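# Stack three cups mouth down, largest on top

## Task

Put the three cups one inside another, each bigger cup covering a smaller one, with all three upside down (openings facing the table) and standing upright rather than leaning. The stack must stay that way by itself once the robot lets go.

## Robot and tools

Robot: two six-joint arms, left_arm and right_arm, mounted on opposite sides of a table and facing each other; left_arm's base is on the +y side. The names do not correspond to sides of any camera picture. Each arm ends in an identical five-finger right hand, so the two hands are not mirrored; every hand number means the same thing on both.

Scene frame: origin on the table surface halfway between the arm bases, table top at z = 0, +z up. Result positions are in metres, orientations as quaternions (w, x, y, z), velocities in m/s and rad/s. Printed positions can be a little off, more so at long reach.

Hand point: a spot fixed to the palm, 0.05 m in front of it, where index pad and thumb tip meet in a pinch. Its own axes: +z runs along the straightened fingers, +y points out of the palm, +x runs across the palm toward the little finger. Straight fingers extend 0.06 to 0.07 m past the point along +z. Across the palm the hand spans 0.08 m on the little-finger side, and 0.02 m (thumb tucked in front) up to 0.09 m on the thumb side. A wrist bracket on the little-finger side sticks out 0.03 m beyond the point along +y and 0.11 m across; it can collide.

The row: every command is one list of 28 numbers, each in [-1, 1], always covering both arms even if only one moves. Order: left_arm dx, dy, dz, rx, ry, rz, then left_gripper little, ring, middle, index, thumb_bend, thumb_turn, force_limit, speed; then the same fourteen for right_arm and right_gripper.

Arm part (dx to rz): an offset, not a pose. It is measured from that hand point's pose in the most recent result that reports it (or, before any such result, and in any call after the first within one reply, from where the hand is when the action begins), expressed in the hand point's own axes. 1.0 equals 0.6 m of travel or 180 degrees of turn; rx, ry, rz form a single rotation vector. All zeros drives the hand back to that reference pose; it is not a pause. Each step the controller clips the commanded pose to within 100 mm and 16 degrees of the measured one, and favours position over orientation if both cannot be met.

Hand part: absolute targets. little, ring, middle, index and thumb_bend: +1 straight, -1 fully curled/bent. thumb_turn: +1 beside the palm, -1 across in front of it. A pinch is roughly index -0.22, thumb_bend -0.75, thumb_turn -0.57. force_limit maps -1..+1 to about 0..10 N fingertip force (0..15 N for the two thumb motors) at which closing stops. speed maps -1..+1 from nearly still to full speed (whole travel in 0.6 s); use -0.9 or slower for a soft grip. With the thumb turned fully in front, a whole-hand wrap fits objects 0.035 to 0.08 m across; turn the thumb before reaching the object. No value means "unchanged": to keep a hand as it is, resend its last eight numbers (or, if none sent yet, its hand_measured six plus hand_force_limit and hand_speed).

Tools:
- execute_actions {actions, pictures}: actions holds at most one item. Empty list: just report the state. {rows, steps}: up to 15 rows, one per 1/30 s step, last row repeated to fill steps (max 15, default 15). Each row is offset from the same reference pose, not chained. {steps: n} alone: wait until n steps (max 300) have passed since the previous result, reply time included. pictures toggles camera images.
- move {target, speed, stop_force}: target is one 28-number row as above. Each hand point travels in a straight line toward its offset pose; both paths finish together, lasting 0.5 to 10 s. speed is path top speed in m/s, 0.002 to 0.5 (default 0.25); turning limited to twice that in rad/s. stop_force, 9 to 40 N for both arms, ends an arm's path when its wrist sensor feels that much added push against its motion for two steps; that arm then backs off two steps and holds. Use it only slowly, not while rotating, and omit it when lifting off something the hand presses on. The result adds a move: line per arm: done, off_target, moving, held, contact or fault, plus limits (paced = pose clipped, held = steps blocked) and distance to target.
- wait {seconds 0 to 10}: lets time run, sending nothing new.
- zoom_image {camera, region [x0,y0,x1,y1]}: enlarges part of cam_low (672x504), cam_left_wrist or cam_right_wrist (both 616x616); region at most 504x504 px.
- show_instructions: shows the reference image(s).
- finished_scene {scene}: ends and grades the current scene; irreversible.

Results: state line per arm with pose and velocity; Wrist force and Wrist torque in each end effector's own axes (noisy, offset up to about 4 N, saturating near 50 N; force pointing back into the arm when pressing); hand_measured, hand_stopped_by (moving, target, force, stalled, fault), hand_load_n (positive pushes a finger open; a grip loss shows as loads dropping near 0), hand_force_limit, hand_speed; a Hand target line; "pose unreachable" and HELD mark blocked commands; MOTOR HOT above 70 C.

Avoid: knocking anything off the table (failure); arms touching each other hard; pushing a stiff arm past a firm contact, which triggers a 10 s fault stop (joint torque at limit or 150 N outside force); fast touches; dropping or slamming cups; leaving heavy loads held so motors overheat. Arms lag commands by about 0.17 s and may fall short after big moves, so check reported poses before continuing.

Each tool is called after ">>>" in YAML: its name, and indented under it one key for each argument.

Reference images:

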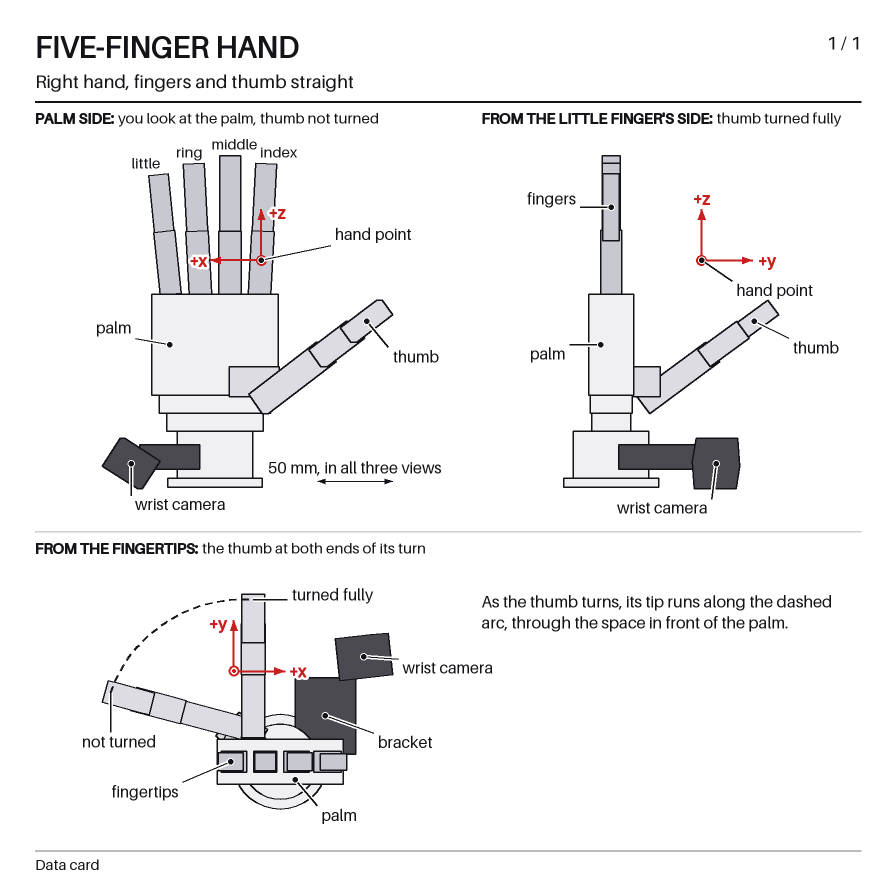

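## Session

>>> execute_actions:
  actions: []

Scene clock: 0.00 s of 6600.00 s.
left_arm: end_effector_position=(+0.2551, +0.4605, +0.4871) hand_measured=(+1.000, +1.000, +1.000, +1.000, +1.000, +1.000) hand_load_n=(+0.0, +0.0, +0.0, +0.0, +0.0, +0.0) hand_stopped_by=(target, target, target, target, target, target) hand_force_limit=0.00 hand_speed=-0.80 end_effector_quat_wxyz=(+0.003, +0.358, +0.934, -0.015) end_effector_velocity=(-0.000, -0.000, +0.000) end_effector_angular_velocity=(-0.002, -0.000, +0.000) | right_arm: end_effector_position=(+0.1170, -0.3100, +0.4754) hand_measured=(+1.000, +1.000, +1.000, +1.000, +1.000, +1.000) hand_load_n=(+0.0, +0.0, +0.0, +0.0, +0.0, +0.0) hand_stopped_by=(target, target, target, target, target, target) hand_force_limit=0.00 hand_speed=-0.80 end_effector_quat_wxyz=(-0.023, -0.390, +0.920, -0.002) end_effector_velocity=(+0.000, +0.000, -0.000) end_effector_angular_velocity=(-0.000, +0.000, -0.000)
Joint positions: left_arm=[ 0.575 -1.733  1.317  1.963  1.589 -1.899] | right_arm=[-1.159 -1.73   1.367  1.979  1.57  -1.874]
Joint velocities: left_arm=[ 0.    -0.    -0.001 -0.001  0.001  0.   ] | right_arm=[-0.     0.     0.001 -0.    -0.     0.   ]
Motor temperatures (°C, as the motors report them): left_arm=[30 32 29 40 34 39] | right_arm=[31 32 30 34 33 41]
Wrist force (N, on the end effector, along its own x y z axes, offset not removed): no reading
Wrist torque (N m, same axes, about the end effector's origin, offset not removed): no reading
Hand target (left_arm): +0.255, +0.461, +0.487; +0.003, +0.358, +0.934, -0.015
Hand target (right_arm): +0.117, -0.310, +0.475; -0.023, -0.390, +0.920, -0.002

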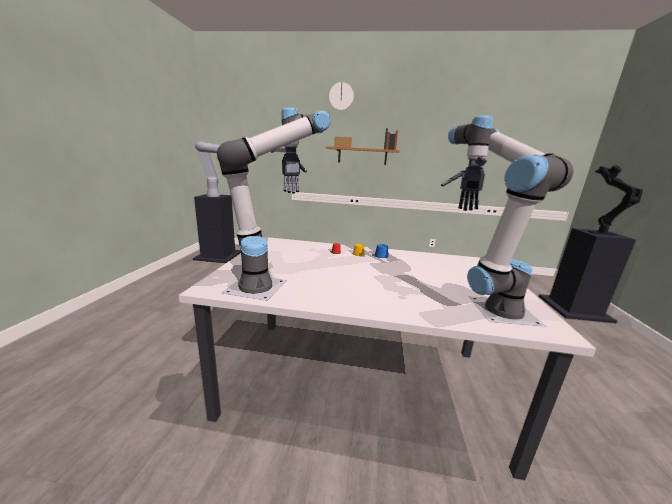

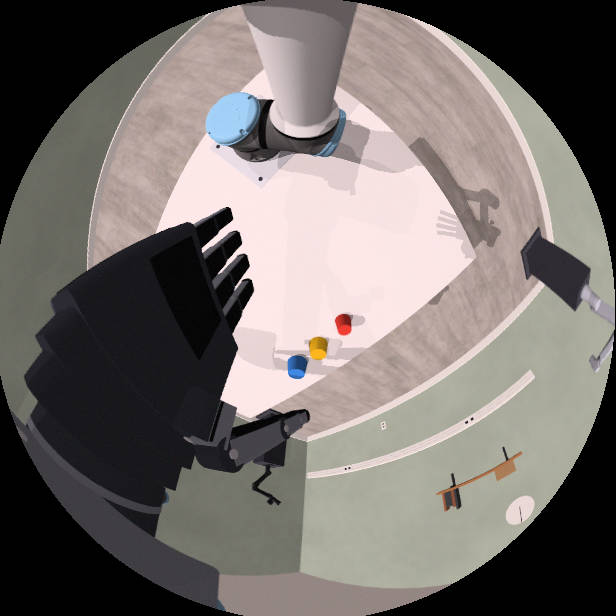

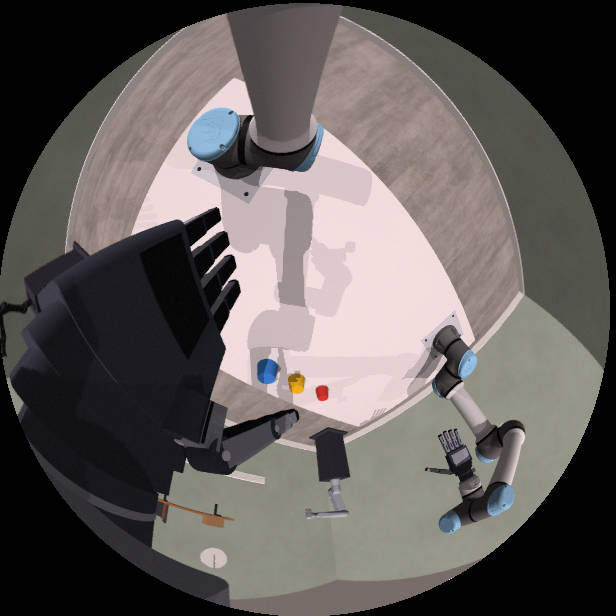

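>>> zoom_image:
  camera: "cam_low"
  region: [310,225,410,275]

>>> zoom_image:
  camera: "cam_left_wrist"
  region: [260,290,380,400]

Region (310, 225, 410, 275) of cam_low's 672x504 image, scaled by 5.040, with more detail than that image has.

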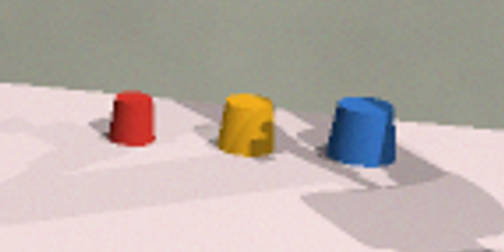

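Region (260, 290, 380, 400) of cam_left_wrist's 616x616 image, scaled by 4.200, with more detail than that image has; it fills the top 462 rows of this view, and the rest is white.

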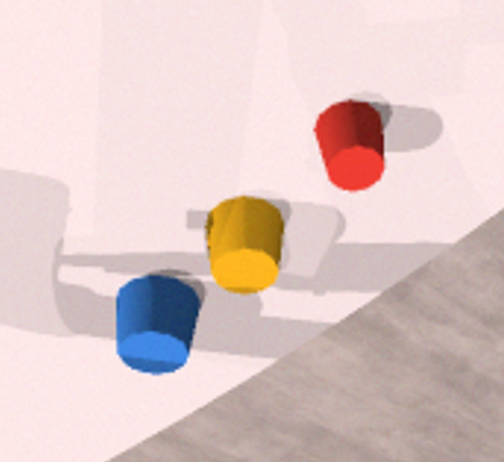

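>>> move:
  target: [-0.643,-0.1,0.408,0.131,-0.321,-0.672,1,1,0.7,0.7,1,-1,0,0,0,0,0,0,0,0,1,1,1,1,1,1,0,-0.8]
  speed: 0.4

Scene clock: 12.30 s of 6600.00 s.
left_arm: end_effector_position=(+0.5006, +0.1506, +0.2498) hand_measured=(+1.000, +1.000, +0.700, +0.700, +1.000, -1.000) hand_load_n=(+0.0, +0.0, +0.0, +0.0, +0.0, +0.0) hand_stopped_by=(target, target, target, target, target, target) hand_force_limit=0.00 hand_speed=0.00 end_effector_quat_wxyz=(-0.299, +0.641, -0.640, +0.300) end_effector_velocity=(+0.000, -0.001, -0.000) end_effector_angular_velocity=(-0.001, +0.000, +0.006) | right_arm: end_effector_position=(+0.1170, -0.3100, +0.4754) hand_measured=(+1.000, +1.000, +1.000, +1.000, +1.000, +1.000) hand_load_n=(+0.0, +0.0, +0.0, +0.0, +0.0, +0.0) hand_stopped_by=(target, target, target, target, target, target) hand_force_limit=0.00 hand_speed=-0.80 end_effector_quat_wxyz=(-0.023, -0.390, +0.920, -0.002) end_effector_velocity=(+0.000, +0.000, -0.000) end_effector_angular_velocity=(-0.000, +0.001, +0.000)
Joint positions: left_arm=[ 0.532 -0.975  1.001  1.049  0.817 -4.047] | right_arm=[-1.159 -1.73   1.367  1.979  1.57  -1.874]
Joint velocities: left_arm=[-0.001  0.006 -0.008  0.008 -0.003 -0.008] | right_arm=[ 0.     0.001  0.     0.     0.    -0.   ]
Motor temperatures (°C, as the motors report them): left_arm=[30 32 29 40 34 39] | right_arm=[31 32 30 34 33 41]
Wrist force (N, on the end effector, along its own x y z axes, offset not removed): left_arm=[1.4 0.3 0.5] | right_arm=[-2.6 1.5 -0.4]
Wrist torque (N m, same axes, about the end effector's origin, offset not removed): left_arm=[0.03 0.03 0.16] | right_arm=[0.28 0.64 -0.09]
Hand target (left_arm): +0.501, +0.151, +0.250; -0.299, +0.641, -0.640, +0.300
Hand target (right_arm): +0.117, -0.310, +0.475; -0.023, -0.390, +0.920, -0.002
Off the commanded pose (left_arm): 0.001 m, 0 deg.
Off the commanded pose (right_arm): 0.000 m, 0 deg.
After step 90, 5.80 s passed at rest.
move: done

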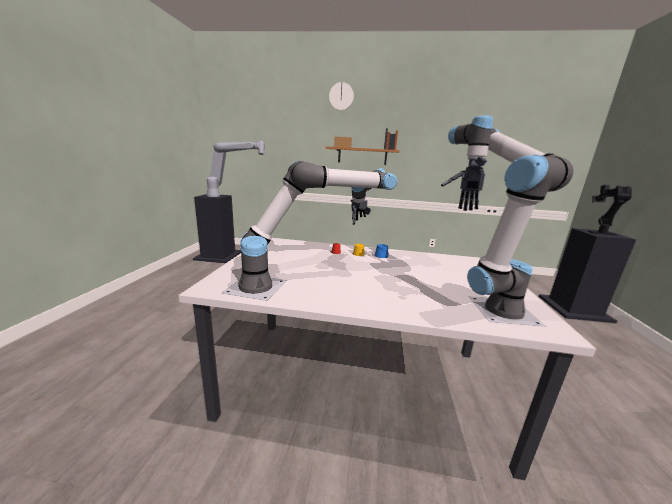

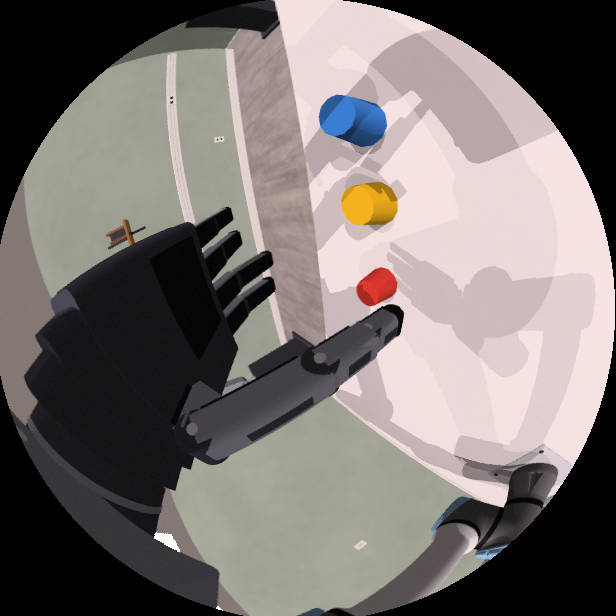

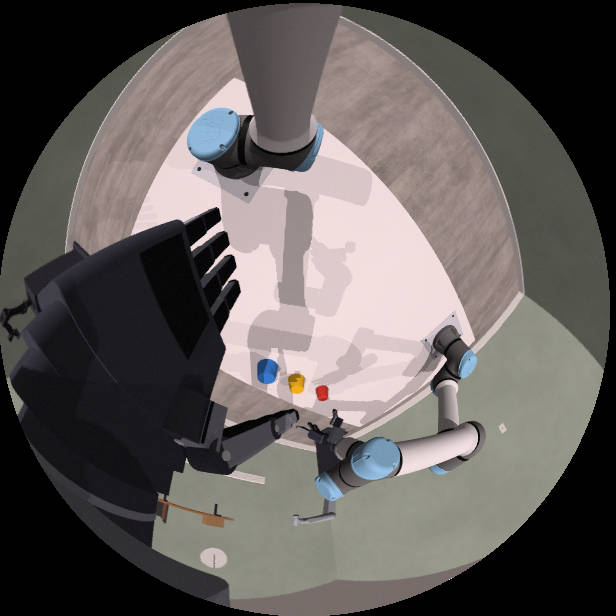

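>>> move:
  target: [0.067,0.073,0.224,0,0,0,1,1,0.7,0.7,1,-1,0,0,0,0,0,0,0,0,1,1,1,1,1,1,0,-0.8]

Scene clock: 16.03 s of 6600.00 s.
left_arm: end_effector_position=(+0.5755, +0.1105, +0.1300) hand_measured=(+1.000, +1.000, +0.700, +0.700, +1.000, -1.000) hand_load_n=(+0.0, +0.0, +0.0, +0.0, +0.0, +0.0) hand_stopped_by=(target, target, target, target, target, target) hand_force_limit=0.00 hand_speed=0.00 end_effector_quat_wxyz=(-0.299, +0.641, -0.640, +0.300) end_effector_velocity=(+0.002, +0.000, -0.001) end_effector_angular_velocity=(-0.000, +0.001, +0.002) | right_arm: end_effector_position=(+0.1170, -0.3100, +0.4754) hand_measured=(+1.000, +1.000, +1.000, +1.000, +1.000, +1.000) hand_load_n=(+0.0, +0.0, +0.0, +0.0, +0.0, +0.0) hand_stopped_by=(target, target, target, target, target, target) hand_force_limit=0.00 hand_speed=-0.80 end_effector_quat_wxyz=(-0.023, -0.390, +0.920, -0.002) end_effector_velocity=(+0.000, +0.000, +0.000) end_effector_angular_velocity=(+0.001, -0.001, -0.001)
Joint positions: left_arm=[ 0.611 -0.716  0.849  0.881  0.857 -3.955] | right_arm=[-1.159 -1.73   1.367  1.979  1.57  -1.874]
Joint velocities: left_arm=[ 0.003  0.004 -0.005  0.001  0.001  0.001] | right_arm=[-0.    -0.    -0.001 -0.001  0.     0.   ]
Motor temperatures (°C, as the motors report them): left_arm=[30 32 29 40 34 39] | right_arm=[31 32 30 34 33 41]
Wrist force (N, on the end effector, along its own x y z axes, offset not removed): left_arm=[-2.6 2.8 -1.6] | right_arm=[0.3 -1.9 -0.6]
Wrist torque (N m, same axes, about the end effector's origin, offset not removed): left_arm=[0.59 0.65 -0.07] | right_arm=[-0.20 -0.03 -0.09]
Hand target (left_arm): +0.576, +0.110, +0.130; -0.299, +0.641, -0.640, +0.300
Hand target (right_arm): +0.117, -0.310, +0.475; -0.023, -0.390, +0.920, -0.002
Off the commanded pose (left_arm): 0.000 m, 0 deg.
Off the commanded pose (right_arm): 0.000 m, 0 deg.
move: done

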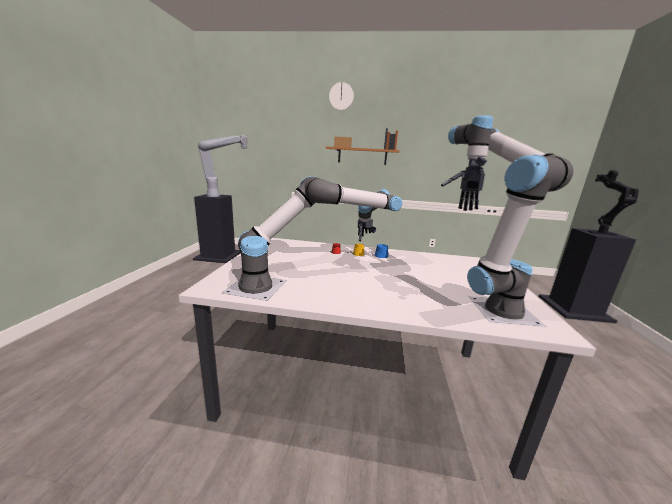

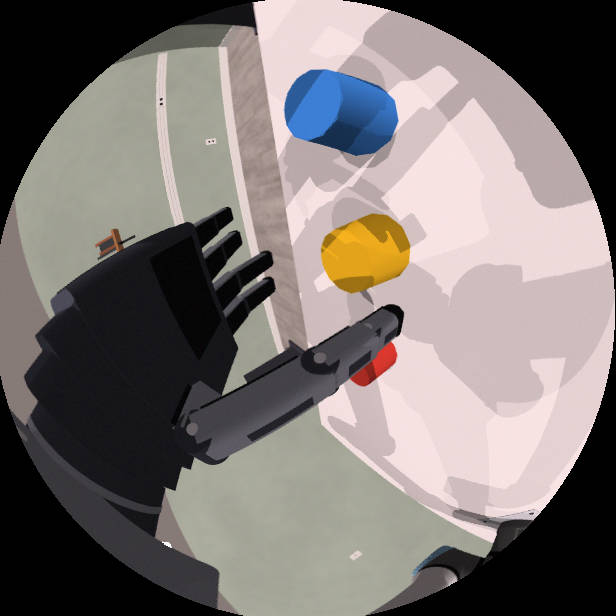

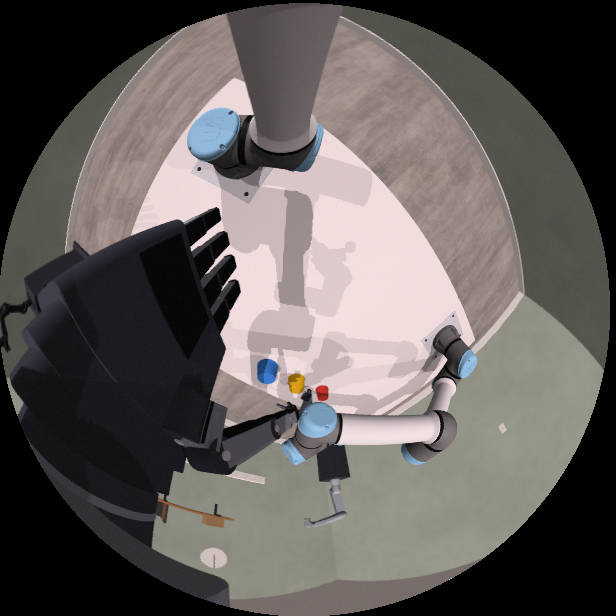

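>>> move:
  target: [0,0.09,0.1,0,0,0,1,1,0.7,0.7,1,-1,0,0,0,0,0,0,0,0,1,1,1,1,1,1,0,-0.8]
  speed: 0.06
  stop_force: 10

Scene clock: 19.77 s of 6600.00 s.
left_arm: end_effector_position=(+0.5869, +0.1105, +0.0502) hand_measured=(+1.000, +1.000, +0.700, +0.700, +1.000, -1.000) hand_load_n=(+0.0, +0.0, +0.0, +0.0, +0.0, +0.0) hand_stopped_by=(target, target, target, target, target, target) hand_force_limit=0.00 hand_speed=0.00 end_effector_quat_wxyz=(-0.299, +0.641, -0.640, +0.300) end_effector_velocity=(+0.001, +0.001, -0.002) end_effector_angular_velocity=(+0.001, +0.000, +0.001) | right_arm: end_effector_position=(+0.1170, -0.3100, +0.4754) hand_measured=(+1.000, +1.000, +1.000, +1.000, +1.000, +1.000) hand_load_n=(+0.0, +0.0, +0.0, +0.0, +0.0, +0.0) hand_stopped_by=(target, target, target, target, target, target) hand_force_limit=0.00 hand_speed=-0.80 end_effector_quat_wxyz=(-0.023, -0.390, +0.920, -0.002) end_effector_velocity=(-0.000, -0.000, +0.000) end_effector_angular_velocity=(-0.000, +0.000, -0.000)
Joint positions: left_arm=[ 0.626 -0.645  0.922  0.725  0.865 -3.937] | right_arm=[-1.159 -1.73   1.367  1.979  1.57  -1.874]
Joint velocities: left_arm=[ 0.001  0.002  0.001 -0.002  0.     0.001] | right_arm=[-0.    -0.    -0.     0.001  0.     0.   ]
Motor temperatures (°C, as the motors report them): left_arm=[30 32 29 40 34 39] | right_arm=[31 32 30 34 33 41]
Wrist force (N, on the end effector, along its own x y z axes, offset not removed): left_arm=[1.3 2.3 -0.6] | right_arm=[-2.3 2.1 0.1]
Wrist torque (N m, same axes, about the end effector's origin, offset not removed): left_arm=[0.33 0.08 0.22] | right_arm=[0.30 0.29 -0.09]
Hand target (left_arm): +0.587, +0.111, +0.050; -0.299, +0.641, -0.640, +0.300
Hand target (right_arm): +0.117, -0.310, +0.475; -0.023, -0.390, +0.920, -0.002
Off the commanded pose (left_arm): 0.000 m, 0 deg.
Off the commanded pose (right_arm): 0.000 m, 0 deg.
move: done

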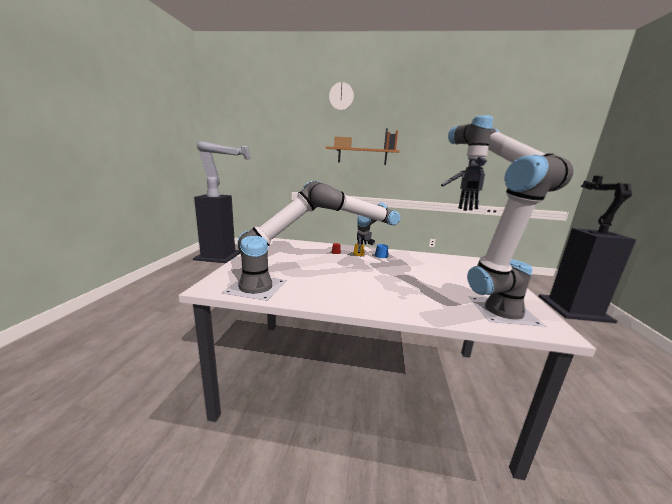

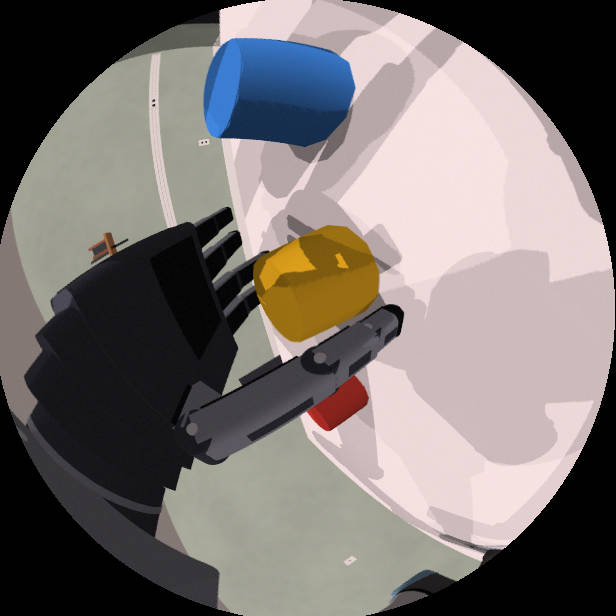

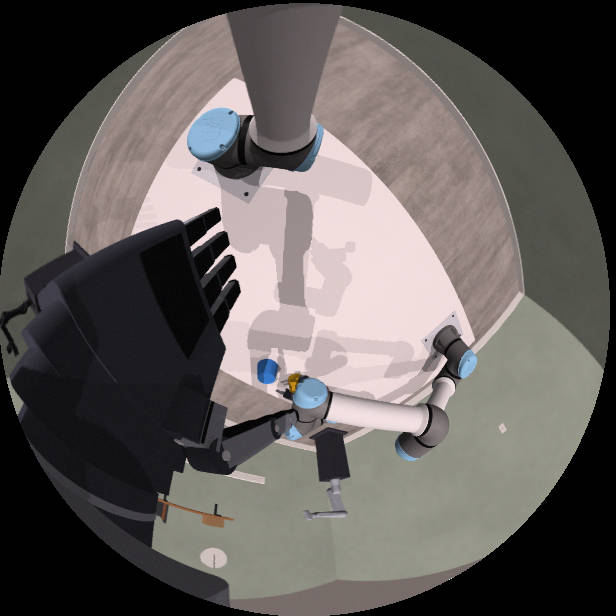

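>>> zoom_image:
  camera: "cam_low"
  region: [320,215,400,270]

>>> zoom_image:
  camera: "cam_right_wrist"
  region: [240,345,330,415]

Region (320, 215, 400, 270) of cam_low's 672x504 image, scaled by 6.300, with more detail than that image has; it fills the top 346 rows of this view, and the rest is white.

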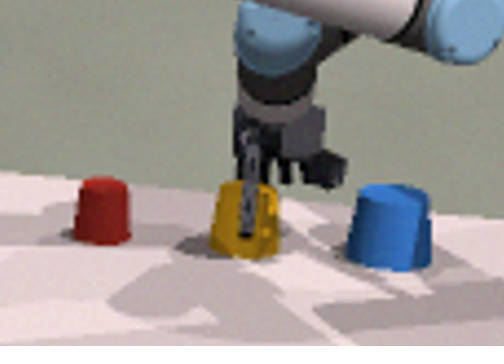

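Region (240, 345, 330, 415) of cam_right_wrist's 616x616 image, scaled by 5.600, with more detail than that image has.

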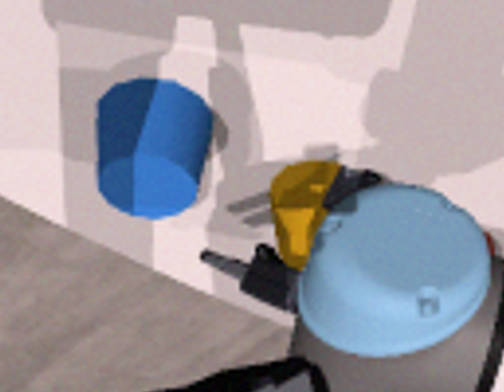

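>>> move:
  target: [0,-0.011,0.013,0,0,0,1,1,-0.3,-0.3,0.3,-1,0,-0.7,0,0,0,0,0,0,1,1,1,1,1,1,0,-0.8]
  speed: 0.05

Scene clock: 22.80 s of 6600.00 s.
left_arm: end_effector_position=(+0.5971, +0.1105, +0.0503) hand_measured=(+1.000, +1.000, +0.222, +0.204, +0.712, -1.000) hand_load_n=(+0.0, +0.0, +5.0, +6.5, +10.5, +0.0) hand_stopped_by=(target, target, force, force, force, target) hand_force_limit=0.00 hand_speed=-0.70 end_effector_quat_wxyz=(-0.299, +0.641, -0.640, +0.300) end_effector_velocity=(-0.001, -0.000, -0.000) end_effector_angular_velocity=(+0.001, +0.002, -0.001) | right_arm: end_effector_position=(+0.1170, -0.3100, +0.4754) hand_measured=(+1.000, +1.000, +1.000, +1.000, +1.000, +1.000) hand_load_n=(+0.0, +0.0, +0.0, +0.0, +0.0, +0.0) hand_stopped_by=(target, target, target, target, target, target) hand_force_limit=0.00 hand_speed=-0.80 end_effector_quat_wxyz=(-0.023, -0.390, +0.920, -0.002) end_effector_velocity=(+0.000, +0.000, +0.000) end_effector_angular_velocity=(-0.000, +0.001, +0.001)
Joint positions: left_arm=[ 0.64  -0.626  0.884  0.735  0.872 -3.923] | right_arm=[-1.159 -1.73   1.367  1.979  1.57  -1.874]
Joint velocities: left_arm=[-0.     0.    -0.     0.002  0.001  0.   ] | right_arm=[ 0.     0.001 -0.001  0.001 -0.    -0.001]
Motor temperatures (°C, as the motors report them): left_arm=[30 32 29 40 34 39] | right_arm=[31 32 30 34 33 41]
Wrist force (N, on the end effector, along its own x y z axes, offset not removed): left_arm=[0.2 -0.2 -2.9] | right_arm=[-3.8 1.9 -1.8]
Wrist torque (N m, same axes, about the end effector's origin, offset not removed): left_arm=[0.20 0.20 0.04] | right_arm=[0.27 0.77 -0.42]
Hand target (left_arm): +0.597, +0.111, +0.050; -0.299, +0.641, -0.640, +0.300
Hand target (right_arm): +0.117, -0.310, +0.475; -0.023, -0.390, +0.920, -0.002
Off the commanded pose (left_arm): 0.000 m, 0 deg.
Off the commanded pose (right_arm): 0.000 m, 0 deg.
move: done

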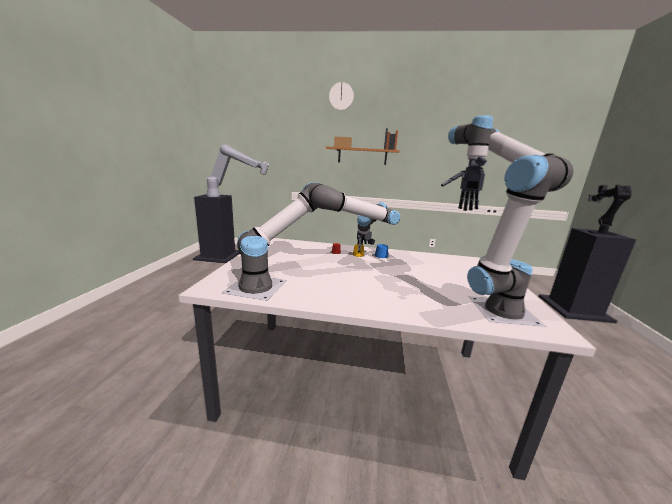

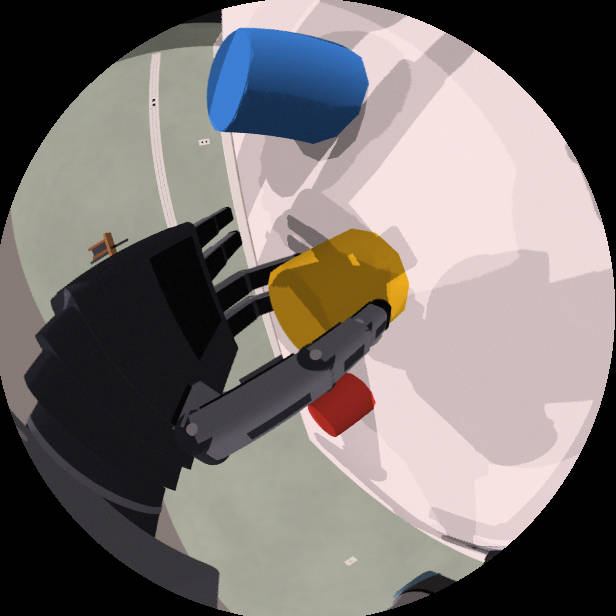

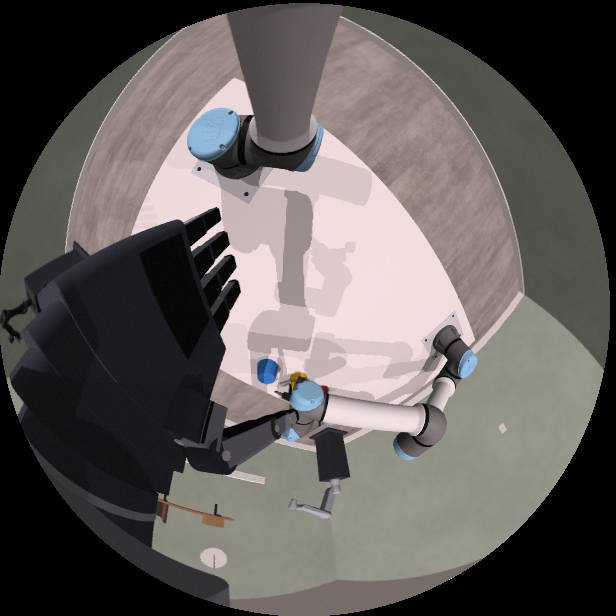

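Lift 0.08, then across 0.145.

>>> move:
  target: [0,-0.102,-0.086,0,0,0,1,1,-0.3,-0.3,0.3,-1,0,-0.7,0,0,0,0,0,0,1,1,1,1,1,1,0,-0.8]
  speed: 0.12

>>> move:
  target: [-0.242,0,0,0,0,0,1,1,-0.3,-0.3,0.3,-1,0,-0.7,0,0,0,0,0,0,1,1,1,1,1,1,0,-0.8]
  speed: 0.15

>>> zoom_image:
  camera: "cam_low"
  region: [300,205,380,265]

Scene clock: 25.80 s of 6600.00 s.
left_arm: end_effector_position=(+0.5968, +0.1105, +0.1303) hand_measured=(+1.000, +1.000, +0.222, +0.204, +0.712, -1.000) hand_load_n=(+0.0, +0.0, +5.0, +6.0, +10.5, -0.5) hand_stopped_by=(target, target, force, force, force, target) hand_force_limit=0.00 hand_speed=-0.70 end_effector_quat_wxyz=(-0.299, +0.641, -0.640, +0.300) end_effector_velocity=(-0.000, +0.000, +0.001) end_effector_angular_velocity=(+0.002, +0.001, +0.000) | right_arm: end_effector_position=(+0.1170, -0.3100, +0.4754) hand_measured=(+1.000, +1.000, +1.000, +1.000, +1.000, +1.000) hand_load_n=(+0.0, +0.0, +0.0, +0.0, +0.0, +0.0) hand_stopped_by=(target, target, target, target, target, target) hand_force_limit=0.00 hand_speed=-0.80 end_effector_quat_wxyz=(-0.023, -0.390, +0.920, -0.002) end_effector_velocity=(+0.000, +0.000, -0.000) end_effector_angular_velocity=(-0.000, +0.000, -0.000)
Joint positions: left_arm=[ 0.639 -0.671  0.762  0.903  0.872 -3.923] | right_arm=[-1.159 -1.73   1.367  1.979  1.57  -1.874]
Joint velocities: left_arm=[-0.    -0.    -0.003  0.005 -0.001 -0.001] | right_arm=[ 0.     0.001  0.    -0.     0.     0.   ]
Motor temperatures (°C, as the motors report them): left_arm=[30 32 29 40 34 39] | right_arm=[31 32 30 34 33 41]
Wrist force (N, on the end effector, along its own x y z axes, offset not removed): left_arm=[1.6 1.6 -0.4] | right_arm=[-1.2 2.1 -1.3]
Wrist torque (N m, same axes, about the end effector's origin, offset not removed): left_arm=[0.17 -0.06 0.19] | right_arm=[0.40 0.36 -0.03]
Hand target (left_arm): +0.597, +0.111, +0.130; -0.299, +0.641, -0.640, +0.300
Hand target (right_arm): +0.117, -0.310, +0.475; -0.023, -0.390, +0.920, -0.002
Off the commanded pose (left_arm): 0.000 m, 0 deg.
Off the commanded pose (right_arm): 0.000 m, 0 deg.
move: done

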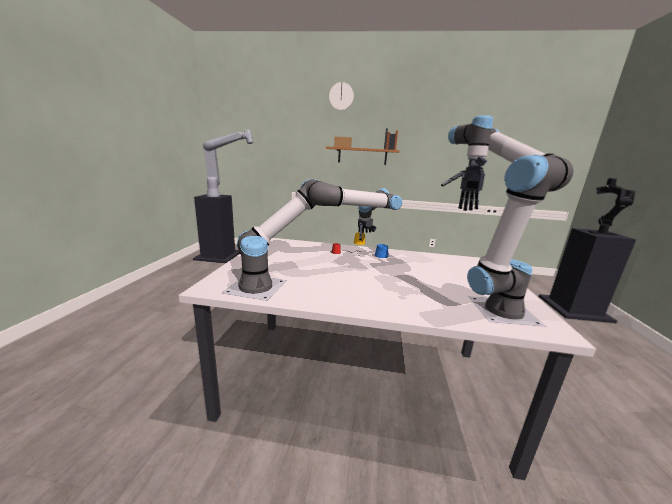

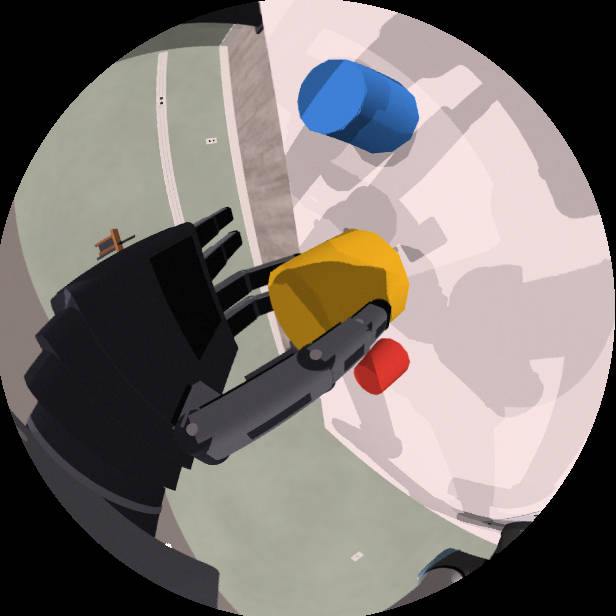

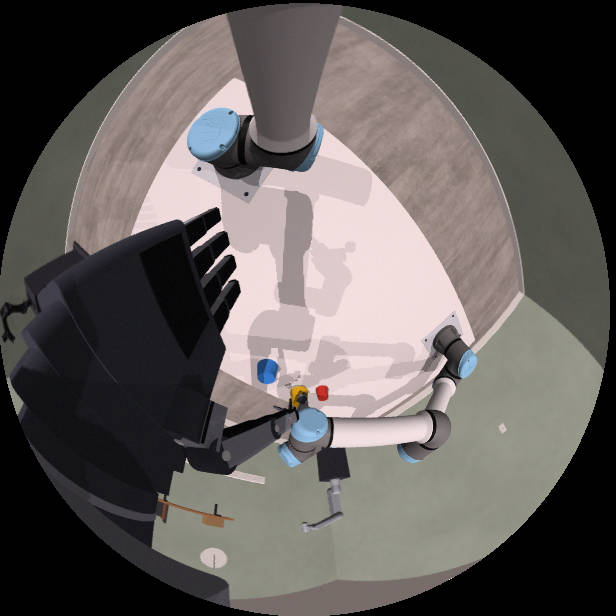

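Scene clock: 27.20 s of 6600.00 s.
left_arm: end_effector_position=(+0.5970, +0.2555, +0.1306) hand_measured=(+1.000, +1.000, +0.222, +0.204, +0.712, -1.000) hand_load_n=(+0.0, +0.0, +5.0, +6.0, +10.5, -0.5) hand_stopped_by=(target, target, force, force, force, target) hand_force_limit=0.00 hand_speed=-0.70 end_effector_quat_wxyz=(-0.299, +0.641, -0.640, +0.300) end_effector_velocity=(+0.001, +0.002, +0.000) end_effector_angular_velocity=(-0.002, -0.000, +0.001) | right_arm: end_effector_position=(+0.1170, -0.3100, +0.4754) hand_measured=(+1.000, +1.000, +1.000, +1.000, +1.000, +1.000) hand_load_n=(+0.0, +0.0, +0.0, +0.0, +0.0, +0.0) hand_stopped_by=(target, target, target, target, target, target) hand_force_limit=0.00 hand_speed=-0.80 end_effector_quat_wxyz=(-0.023, -0.390, +0.920, -0.002) end_effector_velocity=(-0.000, -0.000, +0.001) end_effector_angular_velocity=(+0.002, -0.003, -0.001)
Joint positions: left_arm=[ 0.788 -0.954  1.239  0.615  0.959 -3.771] | right_arm=[-1.159 -1.73   1.367  1.979  1.57  -1.874]
Joint velocities: left_arm=[ 0.003 -0.003  0.003 -0.003  0.003  0.002] | right_arm=[-0.001 -0.002 -0.001 -0.     0.     0.   ]
Motor temperatures (°C, as the motors report them): left_arm=[30 32 29 40 34 39] | right_arm=[31 32 30 34 33 41]
Wrist force (N, on the end effector, along its own x y z axes, offset not removed): left_arm=[2.2 1.9 0.0] | right_arm=[2.7 -0.5 -2.4]
Wrist torque (N m, same axes, about the end effector's origin, offset not removed): left_arm=[0.03 -0.20 0.13] | right_arm=[0.17 -0.11 0.07]
Hand target (left_arm): +0.597, +0.256, +0.131; -0.299, +0.641, -0.640, +0.300
Hand target (right_arm): +0.117, -0.310, +0.475; -0.023, -0.390, +0.920, -0.002
Off the commanded pose (left_arm): 0.001 m, 0 deg.
Off the commanded pose (right_arm): 0.000 m, 0 deg.
move: done

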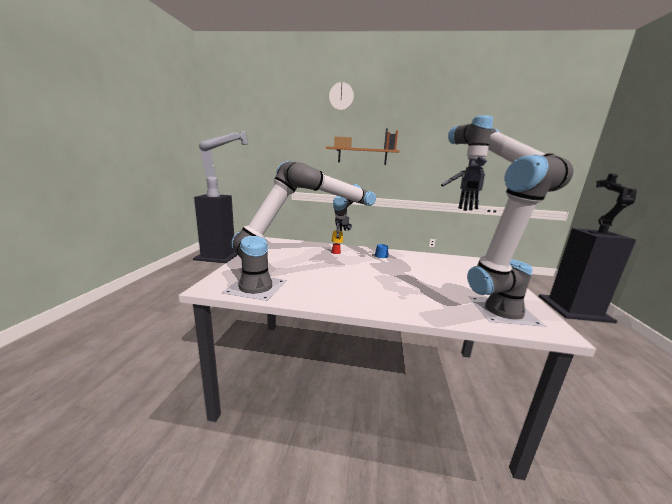

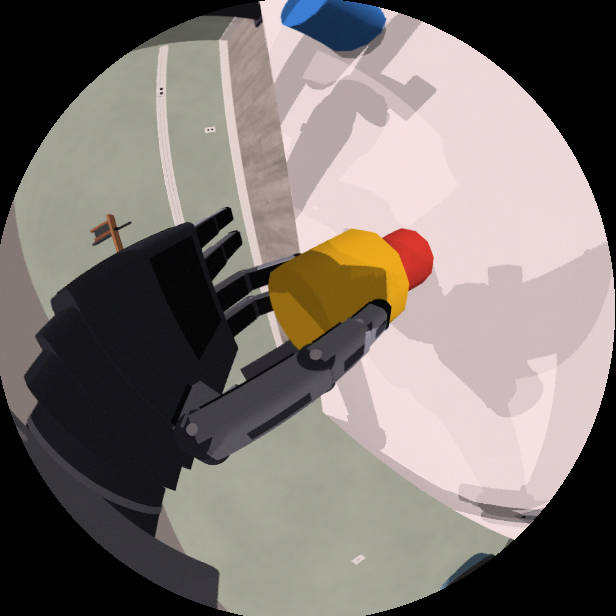

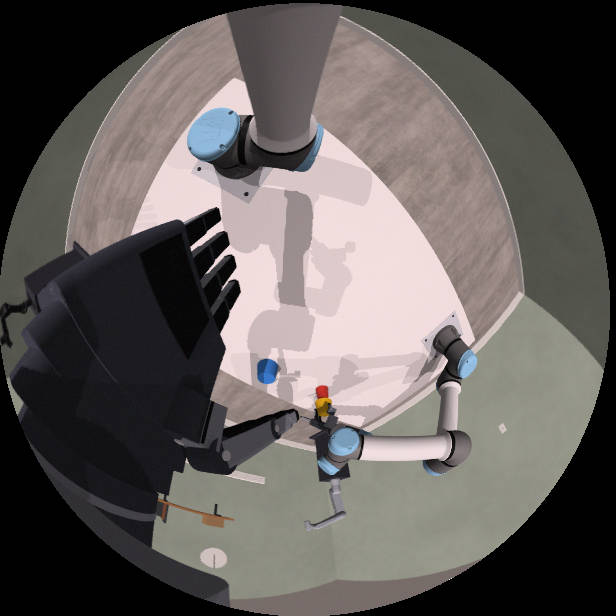

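Region (300, 205, 380, 265) of cam_low's 672x504 image, scaled by 6.300, with more detail than that image has; it fills the top 378 rows of this view, and the rest is white.

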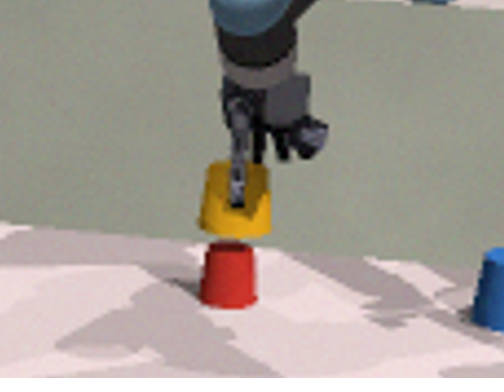

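>>> move:
  target: [-0.008,0.049,0.032,0,0,0,1,1,-0.3,-0.3,0.3,-1,0,-0.7,0,0,0,0,0,0,1,1,1,1,1,1,0,-0.8]
  speed: 0.04
  stop_force: 9

>>> zoom_image:
  camera: "cam_low"
  region: [300,205,380,265]

>>> zoom_image:
  camera: "cam_right_wrist"
  region: [290,365,360,425]

Scene clock: 33.87 s of 6600.00 s.
left_arm: end_effector_position=(+0.5929, +0.2603, +0.0958) hand_measured=(+1.000, +1.000, +0.222, +0.204, +0.712, -1.000) hand_load_n=(+0.0, +0.0, +5.0, +6.0, +10.5, -0.5) hand_stopped_by=(target, target, force, force, force, target) hand_force_limit=0.00 hand_speed=-0.70 end_effector_quat_wxyz=(-0.299, +0.641, -0.640, +0.300) end_effector_velocity=(-0.001, -0.000, -0.001) end_effector_angular_velocity=(-0.000, +0.000, -0.001) | right_arm: end_effector_position=(+0.1170, -0.3100, +0.4754) hand_measured=(+1.000, +1.000, +1.000, +1.000, +1.000, +1.000) hand_load_n=(+0.0, +0.0, +0.0, +0.0, +0.0, +0.0) hand_stopped_by=(target, target, target, target, target, target) hand_force_limit=0.00 hand_speed=-0.80 end_effector_quat_wxyz=(-0.023, -0.390, +0.920, -0.002) end_effector_velocity=(-0.000, -0.000, +0.000) end_effector_angular_velocity=(-0.000, +0.000, -0.000)
Joint positions: left_arm=[ 0.788 -0.942  1.311  0.53   0.959 -3.771] | right_arm=[-1.159 -1.73   1.367  1.979  1.57  -1.874]
Joint velocities: left_arm=[-0.001 -0.     0.002 -0.002  0.     0.   ] | right_arm=[-0.    -0.001  0.     0.001 -0.    -0.   ]
Motor temperatures (°C, as the motors report them): left_arm=[30 32 29 40 34 39] | right_arm=[31 32 30 34 33 41]
Wrist force (N, on the end effector, along its own x y z axes, offset not removed): left_arm=[-0.8 0.9 -0.5] | right_arm=[-2.7 0.4 0.0]
Wrist torque (N m, same axes, about the end effector's origin, offset not removed): left_arm=[-0.05 0.43 0.06] | right_arm=[-0.11 0.43 -0.21]
Hand target (left_arm): +0.593, +0.260, +0.096; -0.299, +0.641, -0.640, +0.300
Hand target (right_arm): +0.117, -0.310, +0.475; -0.023, -0.390, +0.920, -0.002
Off the commanded pose (left_arm): 0.000 m, 0 deg.
Off the commanded pose (right_arm): 0.000 m, 0 deg.
After step 90, 2.43 s passed at rest.
move: done

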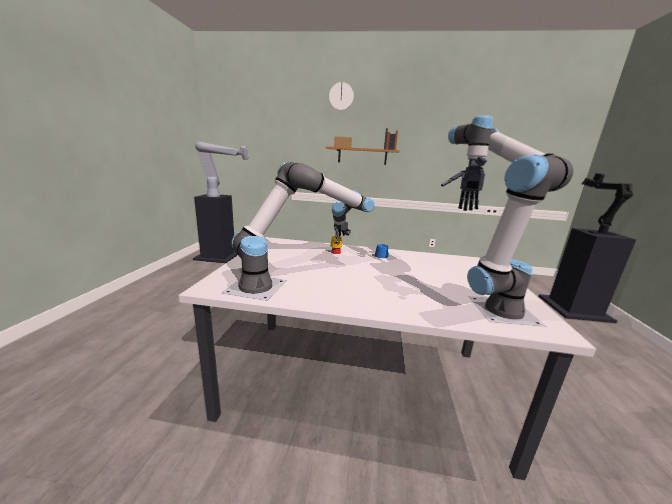

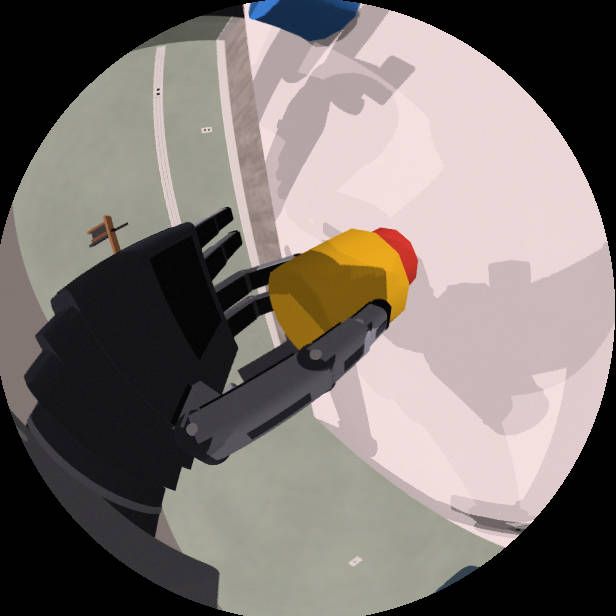

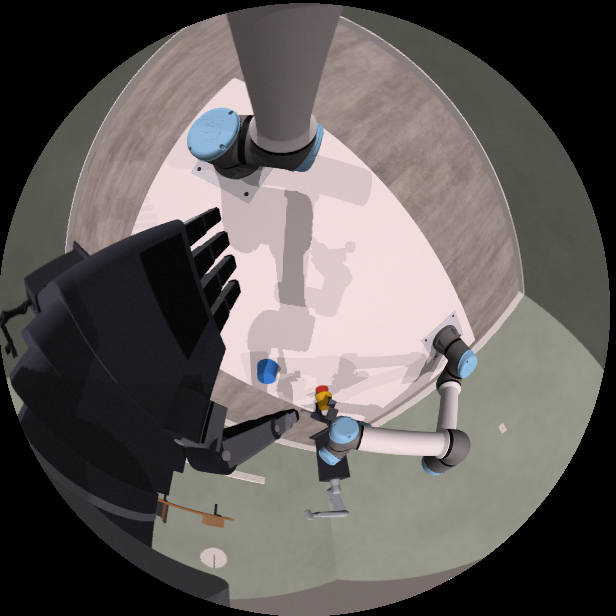

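Region (300, 205, 380, 265) of cam_low's 672x504 image, scaled by 6.300, with more detail than that image has; it fills the top 378 rows of this view, and the rest is white.

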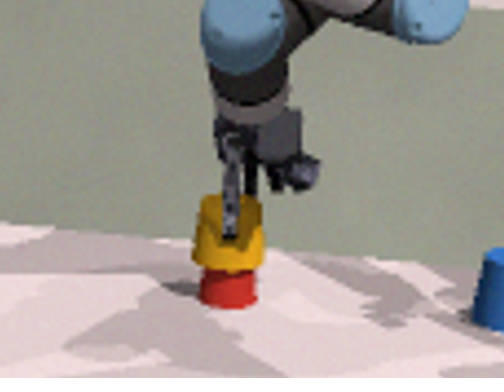

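Region (290, 365, 360, 425) of cam_right_wrist's 616x616 image, scaled by 7.200, with more detail than that image has; it fills the top 432 rows of this view, and the rest is white.

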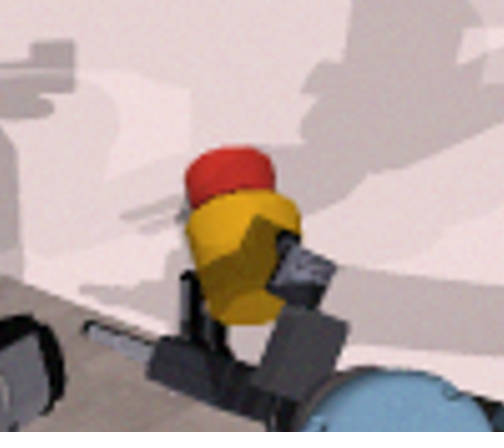

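>>> move:
  target: [0.002,0.054,0.052,0,0,0,1,1,-0.3,-0.3,0.3,-1,0,-0.7,0,0,0,0,0,0,1,1,1,1,1,1,0,-0.8]
  speed: 0.03
  stop_force: 9

Scene clock: 36.47 s of 6600.00 s.
left_arm: end_effector_position=(+0.5961, +0.2591, +0.0510) hand_measured=(+1.000, +1.000, +0.222, +0.204, +0.712, -1.000) hand_load_n=(+0.0, +0.0, +5.0, +6.0, +10.5, -0.5) hand_stopped_by=(target, target, force, force, force, target) hand_force_limit=0.00 hand_speed=-0.70 end_effector_quat_wxyz=(-0.299, +0.641, -0.640, +0.300) end_effector_velocity=(-0.001, -0.000, -0.001) end_effector_angular_velocity=(+0.002, +0.001, -0.001) | right_arm: end_effector_position=(+0.1170, -0.3100, +0.4754) hand_measured=(+1.000, +1.000, +1.000, +1.000, +1.000, +1.000) hand_load_n=(+0.0, +0.0, +0.0, +0.0, +0.0, +0.0) hand_stopped_by=(target, target, target, target, target, target) hand_force_limit=0.00 hand_speed=-0.80 end_effector_quat_wxyz=(-0.023, -0.390, +0.920, -0.002) end_effector_velocity=(+0.000, -0.000, -0.000) end_effector_angular_velocity=(-0.001, +0.001, -0.001)
Joint positions: left_arm=[ 0.791 -0.891  1.348  0.441  0.961 -3.768] | right_arm=[-1.159 -1.73   1.367  1.979  1.57  -1.874]
Joint velocities: left_arm=[-0.001  0.001  0.002 -0.001 -0.     0.   ] | right_arm=[-0.001  0.     0.001  0.    -0.    -0.   ]
Motor temperatures (°C, as the motors report them): left_arm=[30 32 29 40 34 39] | right_arm=[31 32 30 34 33 41]
Wrist force (N, on the end effector, along its own x y z axes, offset not removed): left_arm=[1.8 3.6 -3.4] | right_arm=[-4.5 -2.2 -1.2]
Wrist torque (N m, same axes, about the end effector's origin, offset not removed): left_arm=[0.69 0.00 0.33] | right_arm=[-0.21 0.78 -0.32]
Hand target (left_arm): +0.596, +0.259, +0.051; -0.299, +0.641, -0.640, +0.300
Hand target (right_arm): +0.117, -0.310, +0.475; -0.023, -0.390, +0.920, -0.002
Off the commanded pose (left_arm): 0.000 m, 0 deg.
Off the commanded pose (right_arm): 0.000 m, 0 deg.
move: done

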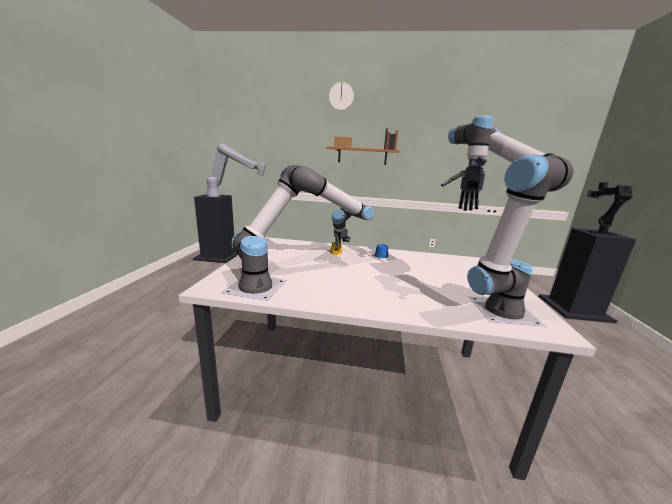

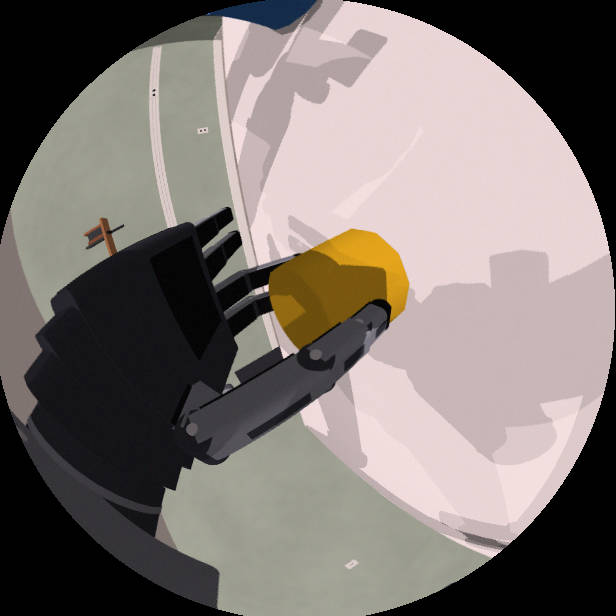

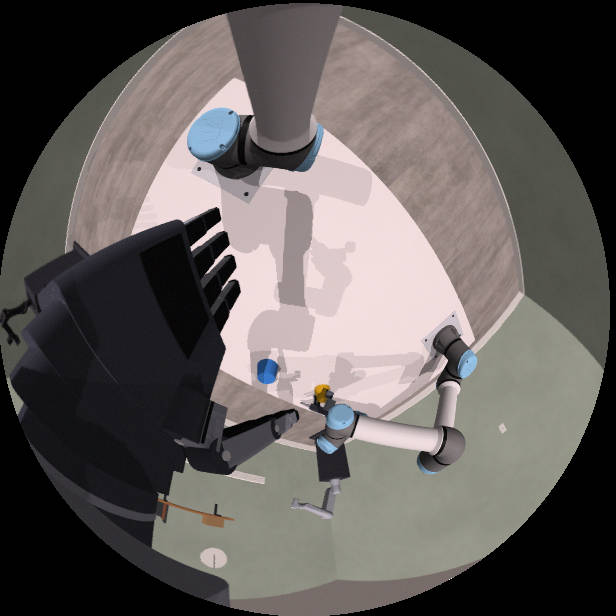

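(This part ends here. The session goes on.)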